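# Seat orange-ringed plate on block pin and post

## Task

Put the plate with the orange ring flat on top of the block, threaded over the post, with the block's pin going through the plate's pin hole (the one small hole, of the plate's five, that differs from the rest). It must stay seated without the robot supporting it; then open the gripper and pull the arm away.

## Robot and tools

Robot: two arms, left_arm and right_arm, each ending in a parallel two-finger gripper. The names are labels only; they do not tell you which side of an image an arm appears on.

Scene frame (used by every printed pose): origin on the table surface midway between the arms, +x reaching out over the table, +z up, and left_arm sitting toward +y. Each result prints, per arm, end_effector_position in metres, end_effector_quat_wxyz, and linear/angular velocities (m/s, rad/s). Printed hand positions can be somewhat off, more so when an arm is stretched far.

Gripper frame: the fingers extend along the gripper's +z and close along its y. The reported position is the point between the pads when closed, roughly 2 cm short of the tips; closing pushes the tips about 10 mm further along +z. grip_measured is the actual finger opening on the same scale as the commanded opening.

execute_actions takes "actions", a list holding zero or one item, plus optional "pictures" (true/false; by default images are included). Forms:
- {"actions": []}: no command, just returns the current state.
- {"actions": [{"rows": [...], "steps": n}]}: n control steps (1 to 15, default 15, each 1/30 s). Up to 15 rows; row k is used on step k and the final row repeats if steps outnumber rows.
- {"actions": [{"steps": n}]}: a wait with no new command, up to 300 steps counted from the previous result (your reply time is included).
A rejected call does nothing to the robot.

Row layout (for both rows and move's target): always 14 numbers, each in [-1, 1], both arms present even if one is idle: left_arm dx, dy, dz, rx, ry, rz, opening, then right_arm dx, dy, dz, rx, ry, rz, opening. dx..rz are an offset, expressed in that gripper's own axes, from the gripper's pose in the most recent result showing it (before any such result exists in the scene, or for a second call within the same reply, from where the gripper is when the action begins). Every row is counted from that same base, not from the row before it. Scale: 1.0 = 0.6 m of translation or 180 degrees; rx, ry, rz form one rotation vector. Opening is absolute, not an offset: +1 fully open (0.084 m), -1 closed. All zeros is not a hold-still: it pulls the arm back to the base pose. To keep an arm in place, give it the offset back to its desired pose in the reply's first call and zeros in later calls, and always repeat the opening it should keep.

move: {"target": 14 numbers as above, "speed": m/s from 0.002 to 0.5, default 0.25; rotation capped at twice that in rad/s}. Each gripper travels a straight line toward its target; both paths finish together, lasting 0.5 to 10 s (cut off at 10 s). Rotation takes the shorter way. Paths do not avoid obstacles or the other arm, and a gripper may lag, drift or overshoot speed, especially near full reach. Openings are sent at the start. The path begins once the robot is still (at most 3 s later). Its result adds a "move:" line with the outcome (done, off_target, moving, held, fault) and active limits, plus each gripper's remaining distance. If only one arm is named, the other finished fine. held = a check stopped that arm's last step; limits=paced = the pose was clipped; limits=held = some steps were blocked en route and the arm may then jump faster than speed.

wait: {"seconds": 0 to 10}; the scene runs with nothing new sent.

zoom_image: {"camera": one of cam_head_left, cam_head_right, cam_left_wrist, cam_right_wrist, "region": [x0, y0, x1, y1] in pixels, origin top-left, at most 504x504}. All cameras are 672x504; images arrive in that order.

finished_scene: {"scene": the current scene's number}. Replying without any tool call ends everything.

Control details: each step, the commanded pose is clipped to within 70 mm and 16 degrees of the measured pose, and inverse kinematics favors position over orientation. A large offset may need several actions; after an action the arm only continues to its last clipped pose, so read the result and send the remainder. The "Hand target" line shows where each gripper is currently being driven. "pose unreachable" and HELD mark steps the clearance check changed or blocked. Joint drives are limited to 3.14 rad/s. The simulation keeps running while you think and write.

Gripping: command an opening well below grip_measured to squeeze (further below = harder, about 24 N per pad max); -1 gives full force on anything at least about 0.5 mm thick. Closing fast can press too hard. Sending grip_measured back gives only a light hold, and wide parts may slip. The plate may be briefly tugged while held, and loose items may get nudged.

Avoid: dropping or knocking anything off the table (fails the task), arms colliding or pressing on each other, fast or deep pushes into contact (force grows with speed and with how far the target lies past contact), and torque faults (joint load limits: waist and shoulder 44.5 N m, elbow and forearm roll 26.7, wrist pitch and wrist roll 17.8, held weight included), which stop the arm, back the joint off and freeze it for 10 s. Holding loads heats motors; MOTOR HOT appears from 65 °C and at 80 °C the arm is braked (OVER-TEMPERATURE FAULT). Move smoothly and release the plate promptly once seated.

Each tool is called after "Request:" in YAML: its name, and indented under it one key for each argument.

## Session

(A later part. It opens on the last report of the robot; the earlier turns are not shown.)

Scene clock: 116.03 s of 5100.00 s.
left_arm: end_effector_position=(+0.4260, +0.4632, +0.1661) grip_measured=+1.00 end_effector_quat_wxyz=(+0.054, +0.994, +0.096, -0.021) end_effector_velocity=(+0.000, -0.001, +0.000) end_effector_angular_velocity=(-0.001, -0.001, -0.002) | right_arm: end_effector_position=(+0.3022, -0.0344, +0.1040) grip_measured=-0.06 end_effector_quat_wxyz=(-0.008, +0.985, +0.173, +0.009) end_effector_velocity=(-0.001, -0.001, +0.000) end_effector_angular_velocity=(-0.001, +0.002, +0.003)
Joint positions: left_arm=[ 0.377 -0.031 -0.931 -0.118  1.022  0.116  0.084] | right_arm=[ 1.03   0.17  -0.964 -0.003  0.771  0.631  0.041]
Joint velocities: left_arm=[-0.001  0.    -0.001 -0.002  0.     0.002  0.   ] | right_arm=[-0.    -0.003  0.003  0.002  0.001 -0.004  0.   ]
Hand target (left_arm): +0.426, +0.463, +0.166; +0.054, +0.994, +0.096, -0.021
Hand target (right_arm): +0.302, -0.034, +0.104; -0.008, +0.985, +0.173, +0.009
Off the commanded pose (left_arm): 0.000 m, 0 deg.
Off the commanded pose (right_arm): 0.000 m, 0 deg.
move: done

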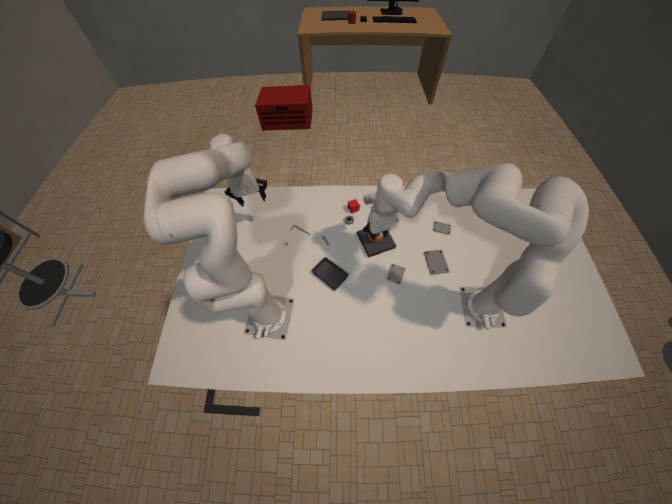

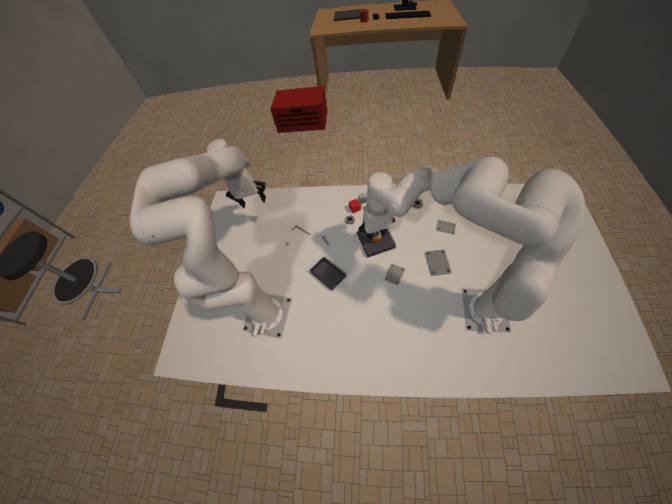

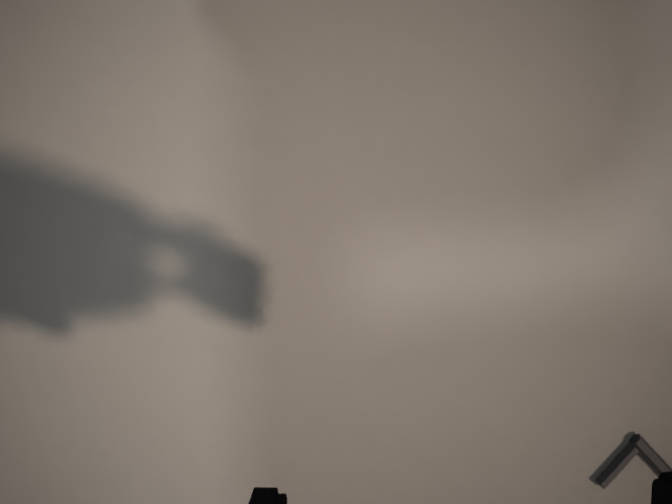

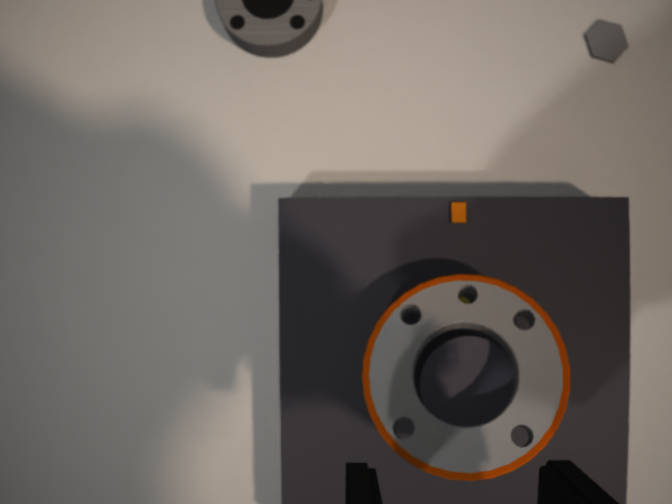

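Request:
move:
  target: [0,0,0,0,0,0,1, 0.051,0.0155,0.04,-0.0041,-0.0059,0,0.8]
  speed: 0.08

Request:
move:
  target: [0,0,0,0,0,0,1, 0,0,0.052,0,0,0,0.8]
  speed: 0.03

Request:
move:
  target: [0,0,0,0,0,0,1, 0,0,0,0,0,0,-0.3]
  speed: 0.03

Scene clock: 133.33 s of 5100.00 s.
left_arm: end_effector_position=(+0.4260, +0.4632, +0.1661) grip_measured=+1.00 end_effector_quat_wxyz=(+0.054, +0.994, +0.096, -0.021) end_effector_velocity=(-0.001, +0.000, -0.001) end_effector_angular_velocity=(-0.001, +0.002, +0.001) | right_arm: end_effector_position=(+0.3343, -0.0322, +0.0808) grip_measured=+0.80 end_effector_quat_wxyz=(-0.000, +0.985, +0.173, +0.001) end_effector_velocity=(+0.001, -0.000, -0.001) end_effector_angular_velocity=(-0.003, +0.002, +0.000)
Joint positions: left_arm=[ 0.377 -0.031 -0.931 -0.118  1.022  0.116  0.084] | right_arm=[ 0.979  0.287 -1.054 -0.002  0.766  0.58   0.077]
Joint velocities: left_arm=[ 0.002  0.001  0.001 -0.    -0.     0.001  0.   ] | right_arm=[-0.002  0.006 -0.005 -0.     0.002 -0.002 -0.   ]
Hand target (left_arm): +0.426, +0.463, +0.166; +0.054, +0.994, +0.096, -0.021
Hand target (right_arm): +0.334, -0.032, +0.080; +0.000, +0.985, +0.173, +0.001
Off the commanded pose (left_arm): 0.000 m, 0 deg.
Off the commanded pose (right_arm): 0.000 m, 0 deg.
After step 90, 13.40 s passed at rest.
move: done

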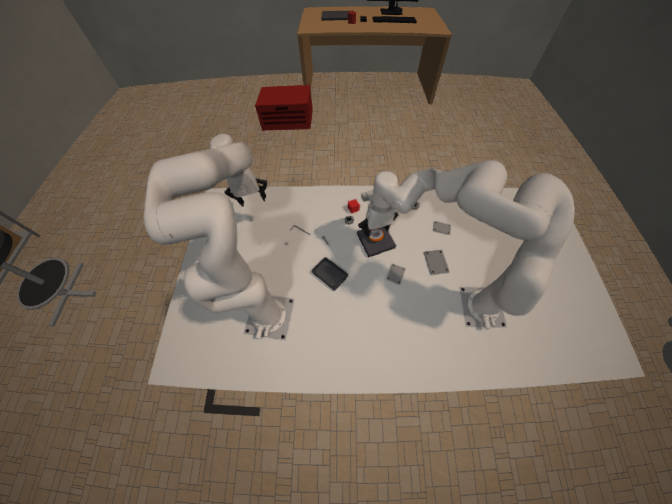

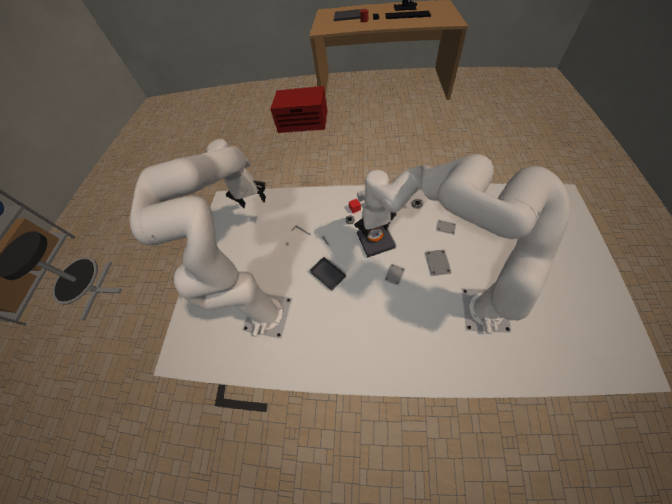

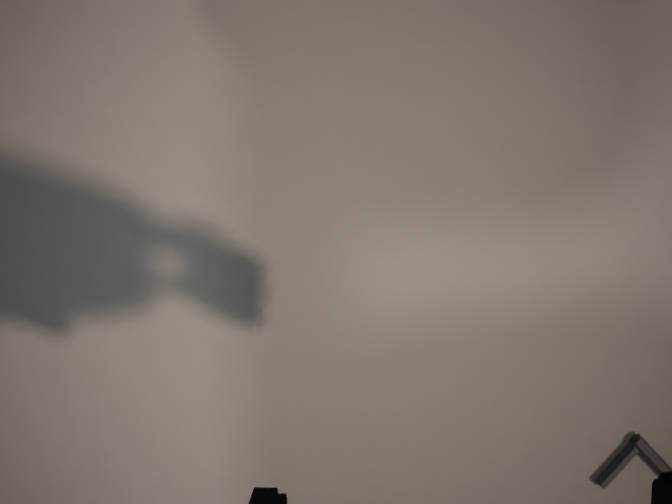

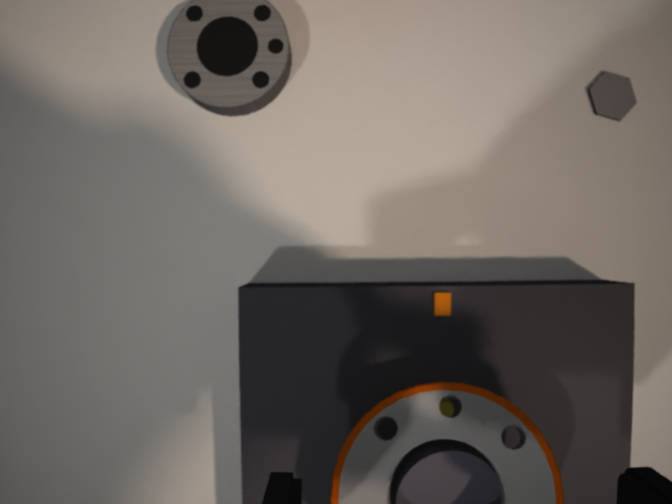

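Scene clock: 134.67 s of 5100.00 s.
left_arm: end_effector_position=(+0.4260, +0.4632, +0.1661) grip_measured=+1.00 end_effector_quat_wxyz=(+0.054, +0.994, +0.096, -0.021) end_effector_velocity=(+0.000, -0.000, +0.000) end_effector_angular_velocity=(-0.000, -0.001, -0.002) | right_arm: end_effector_position=(+0.3344, -0.0322, +0.0498) grip_measured=+0.80 end_effector_quat_wxyz=(-0.000, +0.985, +0.173, +0.001) end_effector_velocity=(+0.001, +0.000, -0.000) end_effector_angular_velocity=(+0.002, -0.003, -0.000)
Joint positions: left_arm=[ 0.377 -0.031 -0.931 -0.118  1.022  0.116  0.084] | right_arm=[ 0.979  0.349 -1.039 -0.002  0.688  0.58   0.077]
Joint velocities: left_arm=[-0.001 -0.    -0.001 -0.     0.001  0.001  0.   ] | right_arm=[-0.001  0.002 -0.001 -0.001 -0.004  0.    -0.   ]
Hand target (left_arm): +0.426, +0.463, +0.166; +0.054, +0.994, +0.096, -0.021
Hand target (right_arm): +0.334, -0.032, +0.050; -0.000, +0.985, +0.173, +0.001
Off the commanded pose (left_arm): 0.000 m, 0 deg.
Off the commanded pose (right_arm): 0.000 m, 0 deg.
move: done

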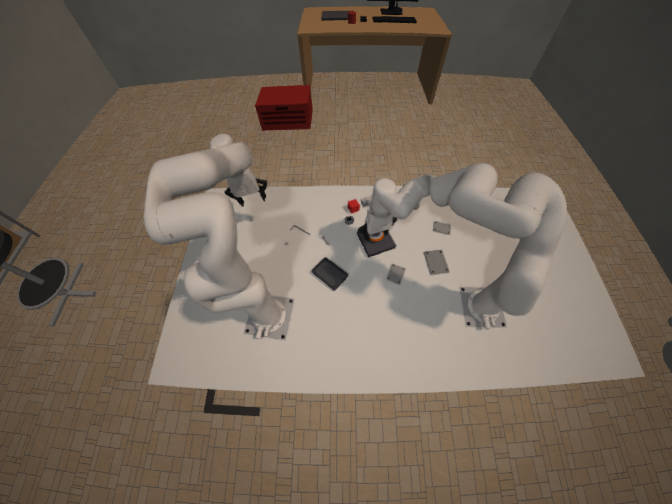

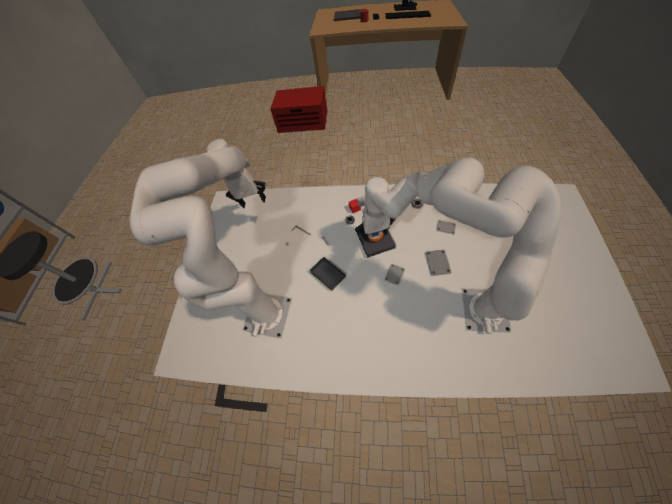

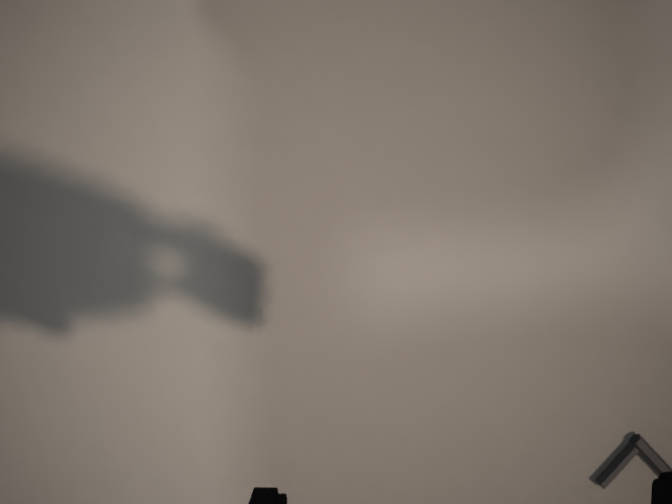

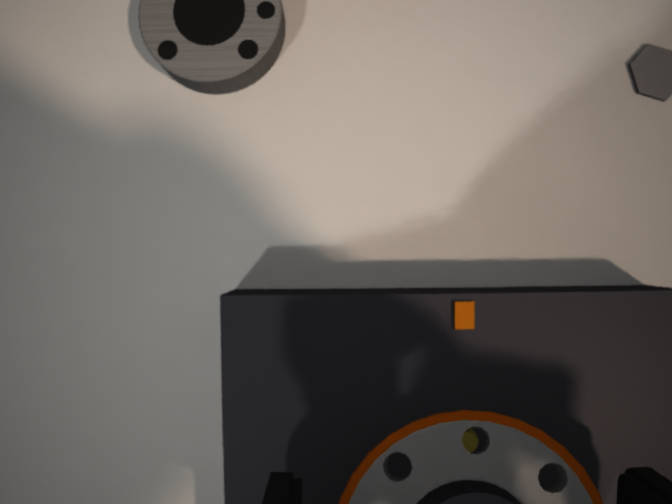

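Scene clock: 135.17 s of 5100.00 s.
left_arm: end_effector_position=(+0.4260, +0.4632, +0.1661) grip_measured=+1.00 end_effector_quat_wxyz=(+0.054, +0.994, +0.096, -0.021) end_effector_velocity=(+0.001, -0.000, +0.001) end_effector_angular_velocity=(+0.001, -0.002, -0.001) | right_arm: end_effector_position=(+0.3346, -0.0322, +0.0500) grip_measured=+0.46 end_effector_quat_wxyz=(-0.000, +0.985, +0.173, +0.001) end_effector_velocity=(-0.000, -0.000, -0.000) end_effector_angular_velocity=(-0.001, +0.000, +0.001)
Joint positions: left_arm=[ 0.377 -0.031 -0.931 -0.118  1.022  0.116  0.084] | right_arm=[ 0.979  0.349 -1.039 -0.002  0.688  0.58   0.063]
Joint velocities: left_arm=[-0.001  0.    -0.003  0.001 -0.    -0.001  0.   ] | right_arm=[ 0.  0.  0. -0.  0. -0.  0.]
Hand target (left_arm): +0.426, +0.463, +0.166; +0.054, +0.994, +0.096, -0.021
Hand target (right_arm): +0.334, -0.032, +0.050; -0.000, +0.985, +0.173, +0.001
Off the commanded pose (left_arm): 0.000 m, 0 deg.
Off the commanded pose (right_arm): 0.000 m, 0 deg.
move: done

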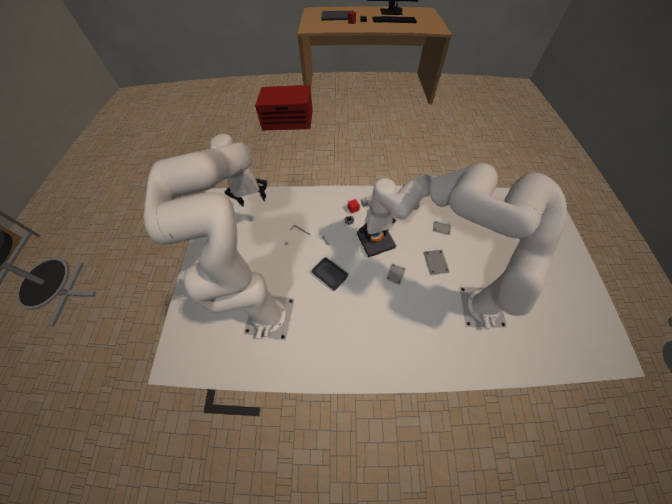

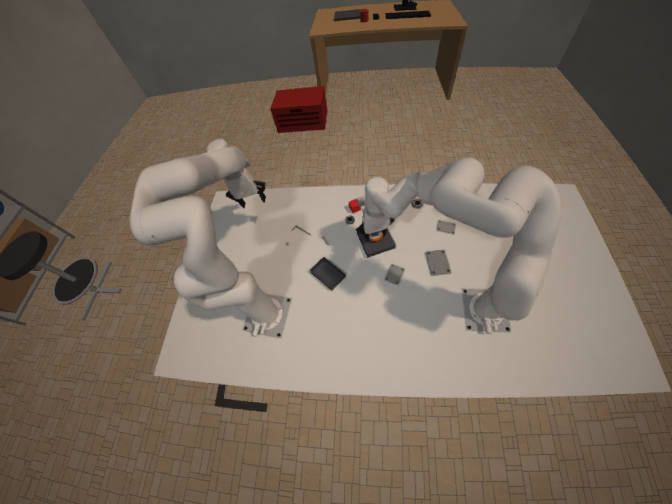

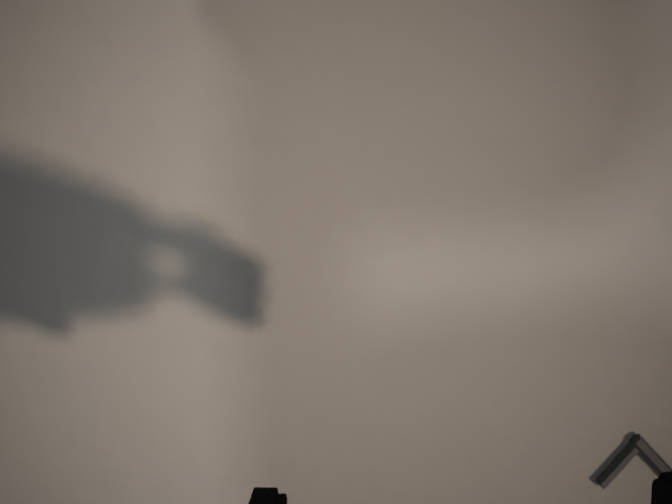

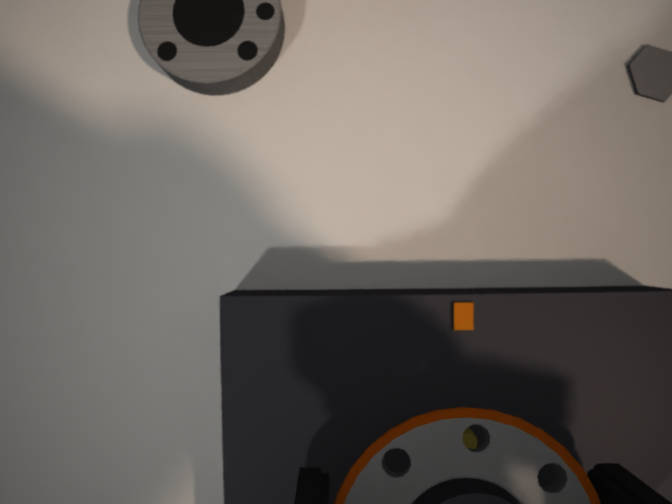

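Gripped. Lift, move to free table, set down.

Request:
move:
  target: [0,0,0,0,0,0,1, 0,0,-0.06,0,0,0,-0.3]
  speed: 0.02

Request:
move:
  target: [0,0,0,0,0,0,1, 0,-0.2,0,0,0,0,-0.3]
  speed: 0.1

Request:
move:
  target: [0,0,0,0,0,0,1, 0,0,0.09,0,0,0,-0.3]
  speed: 0.03

Scene clock: 139.57 s of 5100.00 s.
left_arm: end_effector_position=(+0.4260, +0.4632, +0.1661) grip_measured=+1.00 end_effector_quat_wxyz=(+0.054, +0.994, +0.096, -0.021) end_effector_velocity=(-0.000, -0.000, -0.001) end_effector_angular_velocity=(-0.000, +0.002, +0.001) | right_arm: end_effector_position=(+0.3345, -0.0322, +0.0858) grip_measured=+0.46 end_effector_quat_wxyz=(-0.000, +0.985, +0.173, +0.001) end_effector_velocity=(-0.001, -0.001, -0.000) end_effector_angular_velocity=(-0.004, +0.002, +0.000)
Joint positions: left_arm=[ 0.377 -0.031 -0.931 -0.118  1.022  0.116  0.084] | right_arm=[ 0.979  0.277 -1.058 -0.002  0.778  0.58   0.063]
Joint velocities: left_arm=[-0.     0.002  0.     0.     0.    -0.001 -0.   ] | right_arm=[-0.    -0.001  0.001 -0.     0.004 -0.     0.   ]
Hand target (left_arm): +0.426, +0.463, +0.166; +0.054, +0.994, +0.096, -0.021
Hand target (right_arm): +0.335, -0.032, +0.086; -0.000, +0.985, +0.173, +0.001
Off the commanded pose (left_arm): 0.000 m, 0 deg.
Off the commanded pose (right_arm): 0.000 m, 0 deg.
move: done

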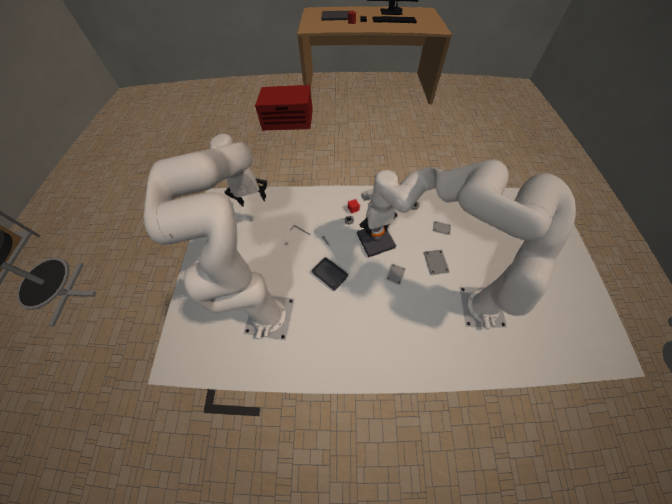

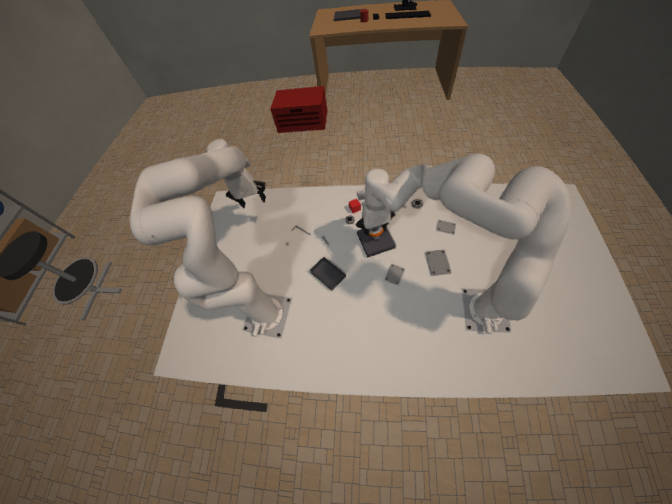

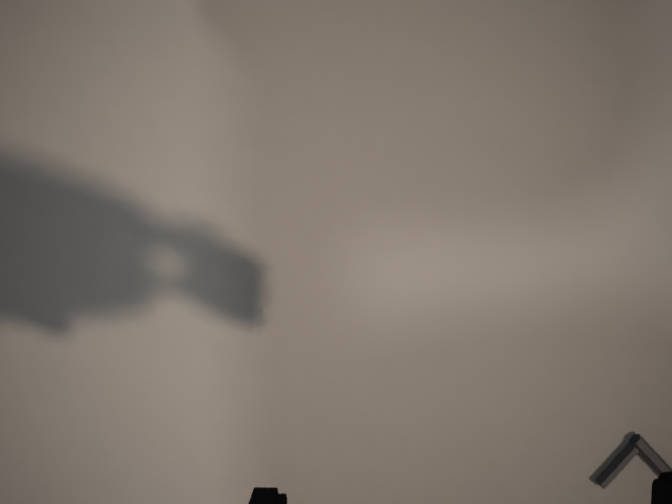

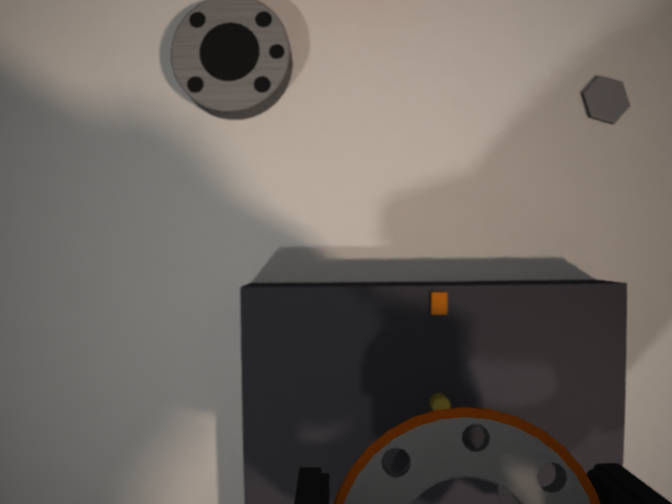

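Scene clock: 141.17 s of 5100.00 s.
left_arm: end_effector_position=(+0.4260, +0.4632, +0.1661) grip_measured=+1.00 end_effector_quat_wxyz=(+0.054, +0.994, +0.096, -0.021) end_effector_velocity=(-0.000, +0.000, -0.000) end_effector_angular_velocity=(+0.000, +0.001, -0.000) | right_arm: end_effector_position=(+0.2941, +0.0803, +0.0858) grip_measured=+0.46 end_effector_quat_wxyz=(-0.000, +0.985, +0.173, +0.001) end_effector_velocity=(-0.001, +0.002, +0.000) end_effector_angular_velocity=(-0.001, +0.000, -0.001)
Joint positions: left_arm=[ 0.377 -0.031 -0.931 -0.118  1.022  0.116  0.084] | right_arm=[ 1.154  0.502 -1.398 -0.002  0.894  0.755  0.063]
Joint velocities: left_arm=[ 0.001  0.001 -0.     0.001  0.     0.001  0.   ] | right_arm=[ 0.003  0.006 -0.01  -0.     0.005  0.004 -0.   ]
Hand target (left_arm): +0.426, +0.463, +0.166; +0.054, +0.994, +0.096, -0.021
Hand target (right_arm): +0.294, +0.081, +0.086; -0.000, +0.985, +0.173, +0.001
Off the commanded pose (left_arm): 0.000 m, 0 deg.
Off the commanded pose (right_arm): 0.000 m, 0 deg.
move: done

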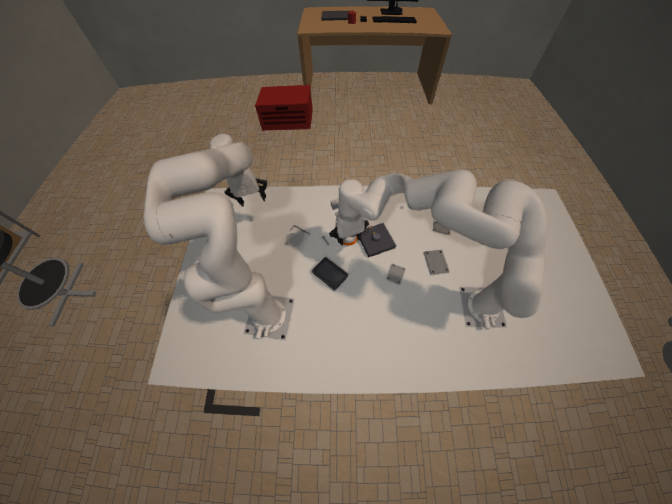

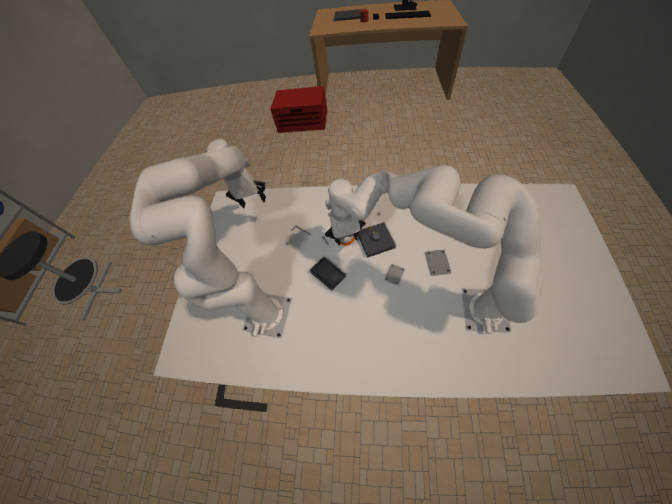

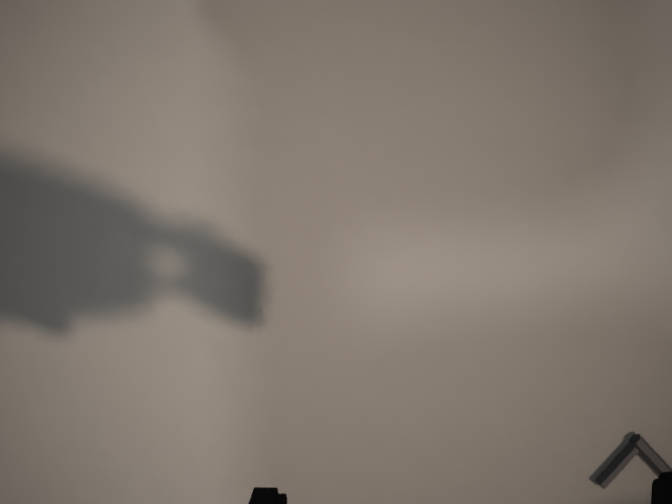

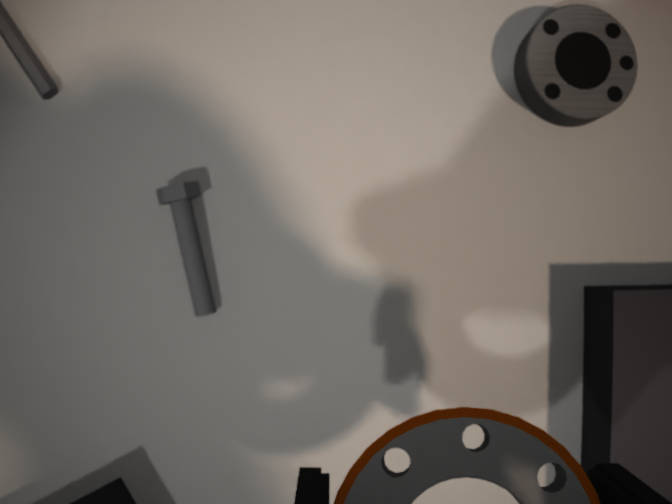

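Scene clock: 143.27 s of 5100.00 s.
left_arm: end_effector_position=(+0.4260, +0.4632, +0.1661) grip_measured=+1.00 end_effector_quat_wxyz=(+0.054, +0.994, +0.096, -0.021) end_effector_velocity=(-0.000, +0.000, -0.000) end_effector_angular_velocity=(+0.000, +0.001, +0.000) | right_arm: end_effector_position=(+0.2941, +0.0804, +0.0320) grip_measured=+0.46 end_effector_quat_wxyz=(-0.000, +0.985, +0.173, +0.001) end_effector_velocity=(+0.001, +0.002, +0.001) end_effector_angular_velocity=(+0.004, -0.002, -0.000)
Joint positions: left_arm=[ 0.377 -0.031 -0.931 -0.118  1.022  0.116  0.084] | right_arm=[ 1.154  0.595 -1.375 -0.003  0.777  0.755  0.063]
Joint velocities: left_arm=[ 0.001  0.001  0.     0.    -0.     0.    -0.   ] | right_arm=[ 0.     0.    -0.002 -0.001 -0.003  0.001  0.   ]
Hand target (left_arm): +0.426, +0.463, +0.166; +0.054, +0.994, +0.096, -0.021
Hand target (right_arm): +0.294, +0.080, +0.032; -0.000, +0.985, +0.173, +0.001
Off the commanded pose (left_arm): 0.000 m, 0 deg.
Off the commanded pose (right_arm): 0.000 m, 0 deg.
move: done

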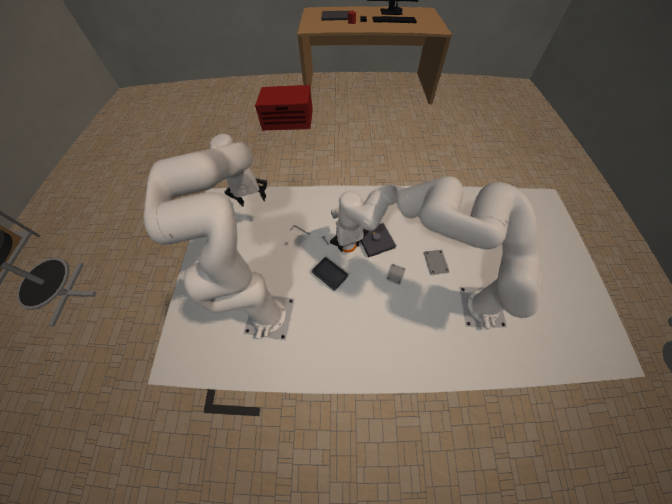

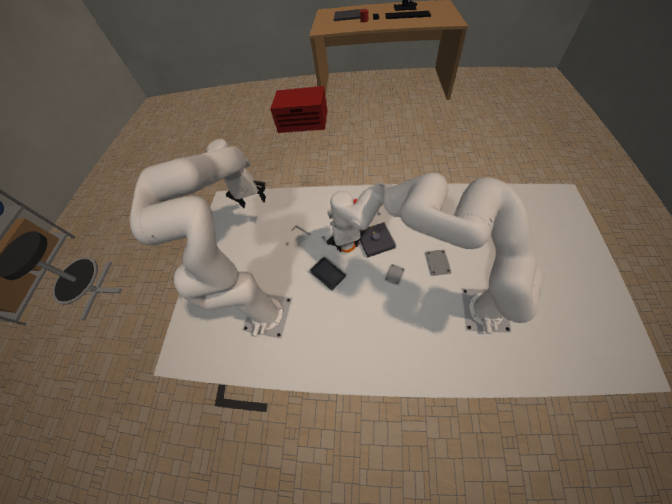

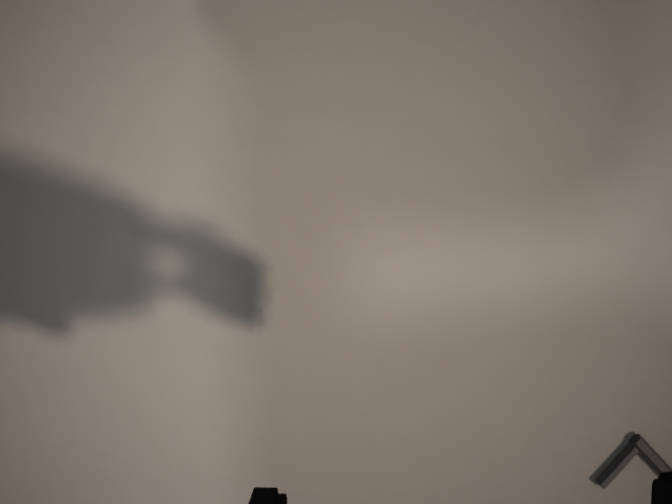

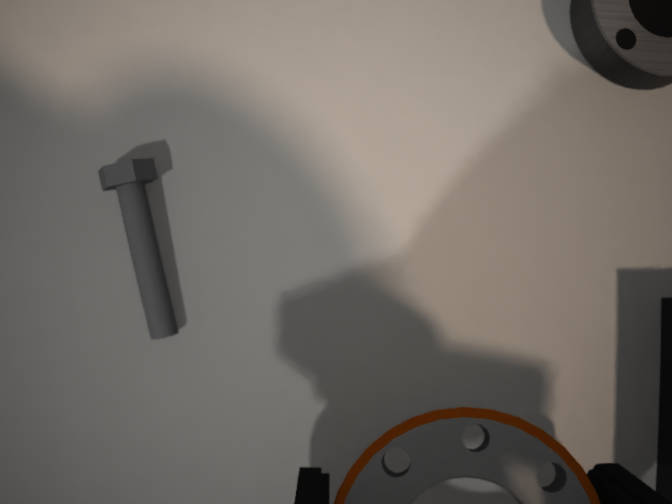

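Request:
move:
  target: [0,0,0,0,0,0,1, 0,0,0.018,0,0,0,-0.3]
  speed: 0.01

Request:
move:
  target: [0,0,0,0,0,0,1, 0,0,0,0,0,0,0.65]
  speed: 0.02

Scene clock: 149.60 s of 5100.00 s.
left_arm: end_effector_position=(+0.4260, +0.4632, +0.1661) grip_measured=+1.00 end_effector_quat_wxyz=(+0.054, +0.994, +0.096, -0.021) end_effector_velocity=(+0.000, +0.000, +0.000) end_effector_angular_velocity=(+0.001, -0.000, -0.001) | right_arm: end_effector_position=(+0.2941, +0.0804, +0.0213) grip_measured=+0.46 end_effector_quat_wxyz=(-0.000, +0.985, +0.173, +0.001) end_effector_velocity=(-0.000, +0.002, +0.001) end_effector_angular_velocity=(+0.004, -0.001, +0.002)
Joint positions: left_arm=[ 0.377 -0.031 -0.931 -0.118  1.022  0.116  0.084] | right_arm=[ 1.154  0.616 -1.373 -0.003  0.755  0.755  0.063]
Joint velocities: left_arm=[-0.     0.001 -0.001  0.001  0.001  0.    -0.   ] | right_arm=[ 0.001  0.    -0.002  0.001 -0.002 -0.001 -0.   ]
Hand target (left_arm): +0.426, +0.463, +0.166; +0.054, +0.994, +0.096, -0.021
Hand target (right_arm): +0.294, +0.080, +0.021; -0.000, +0.985, +0.173, +0.001
Off the commanded pose (left_arm): 0.000 m, 0 deg.
Off the commanded pose (right_arm): 0.000 m, 0 deg.
After step 90, 2.07 s passed at rest.
move: done

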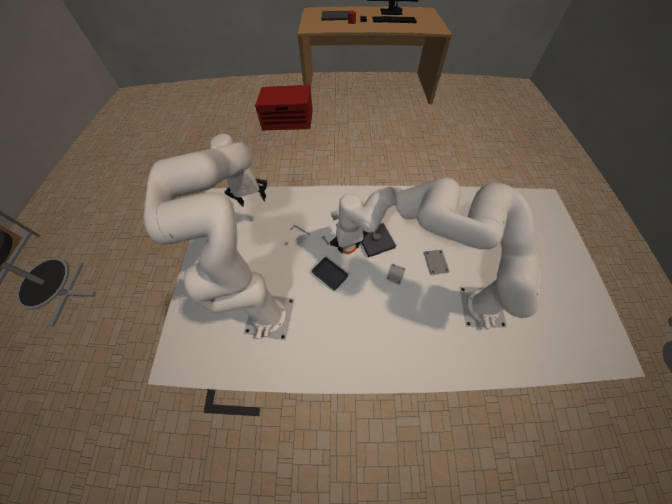

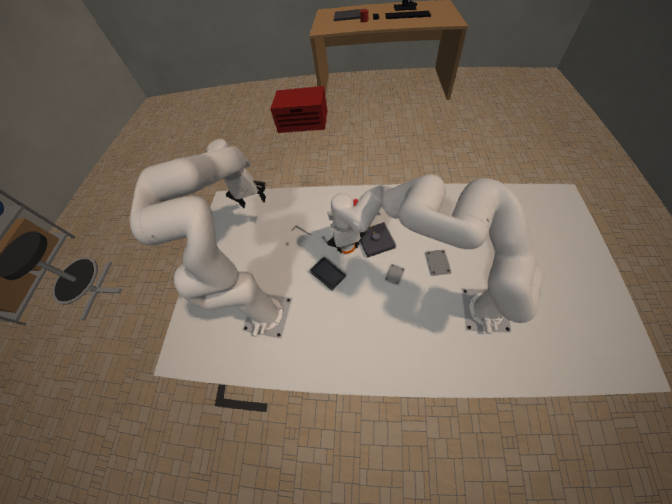

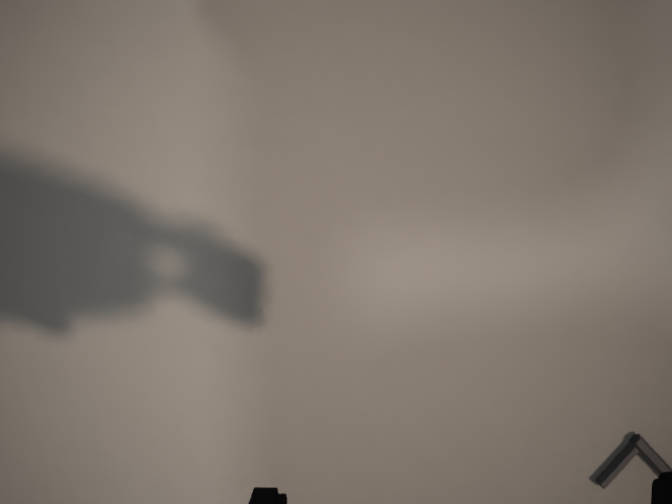

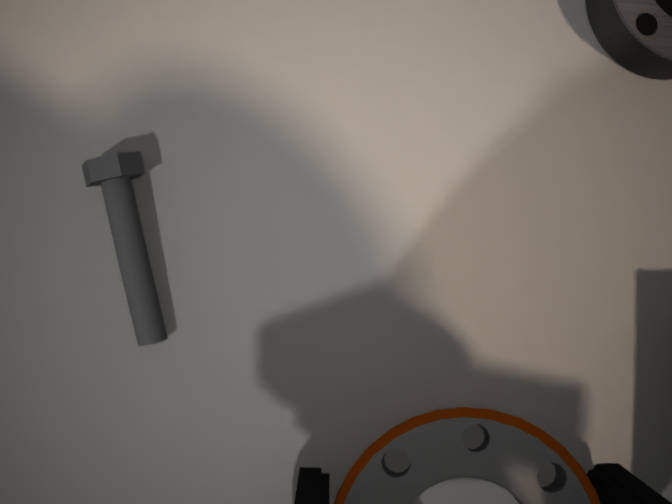

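Scene clock: 150.10 s of 5100.00 s.
left_arm: end_effector_position=(+0.4260, +0.4632, +0.1661) grip_measured=+1.00 end_effector_quat_wxyz=(+0.054, +0.994, +0.096, -0.021) end_effector_velocity=(+0.000, +0.000, -0.001) end_effector_angular_velocity=(+0.001, +0.001, -0.001) | right_arm: end_effector_position=(+0.2942, +0.0804, +0.0214) grip_measured=+0.65 end_effector_quat_wxyz=(-0.000, +0.985, +0.173, +0.001) end_effector_velocity=(+0.000, +0.000, +0.000) end_effector_angular_velocity=(+0.001, -0.001, +0.001)
Joint positions: left_arm=[ 0.377 -0.031 -0.931 -0.118  1.022  0.116  0.084] | right_arm=[ 1.154  0.616 -1.373 -0.003  0.755  0.755  0.071]
Joint velocities: left_arm=[-0.     0.002 -0.     0.001 -0.001 -0.    -0.   ] | right_arm=[-0.     0.    -0.    -0.001 -0.001  0.     0.   ]
Hand target (left_arm): +0.426, +0.463, +0.166; +0.054, +0.994, +0.096, -0.021
Hand target (right_arm): +0.294, +0.080, +0.021; -0.000, +0.985, +0.173, +0.001
Off the commanded pose (left_arm): 0.000 m, 0 deg.
Off the commanded pose (right_arm): 0.000 m, 0 deg.
move: done

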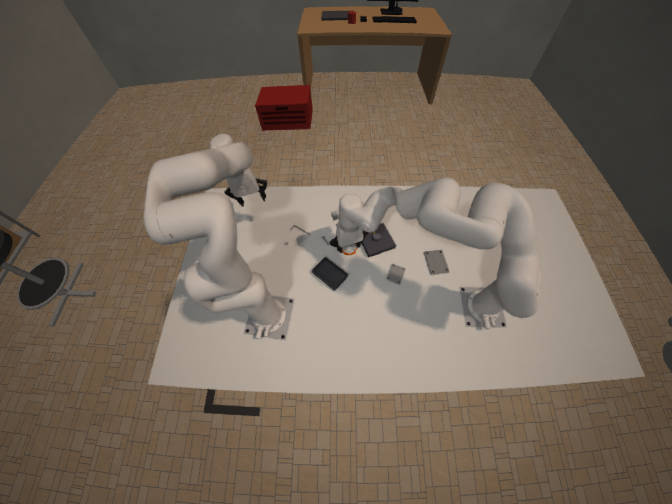

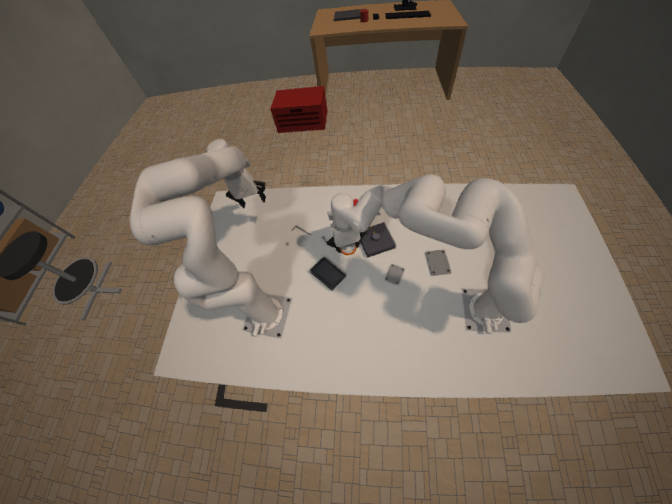

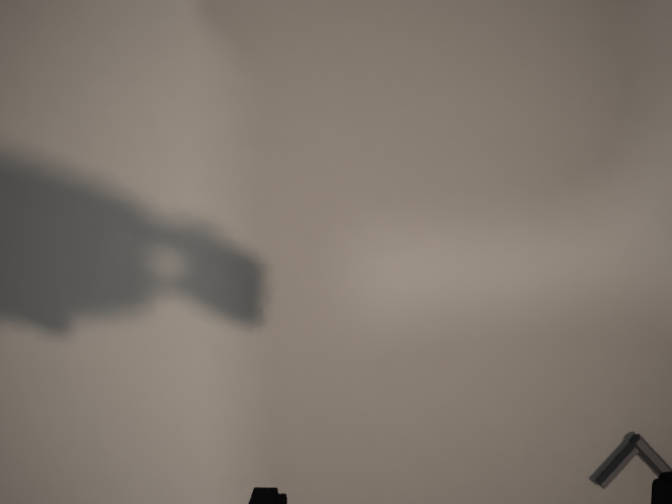

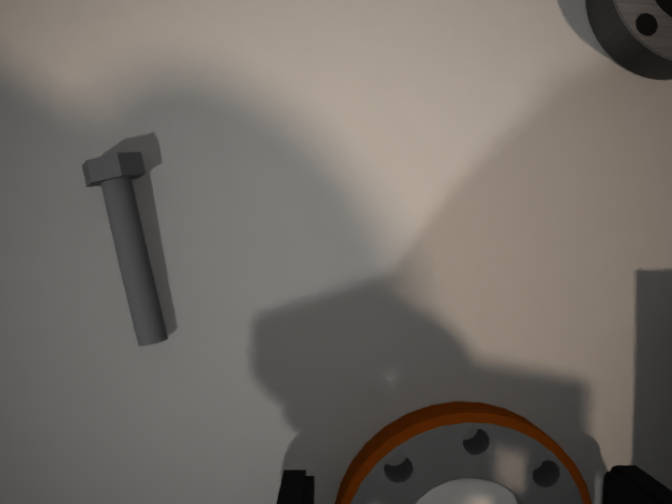

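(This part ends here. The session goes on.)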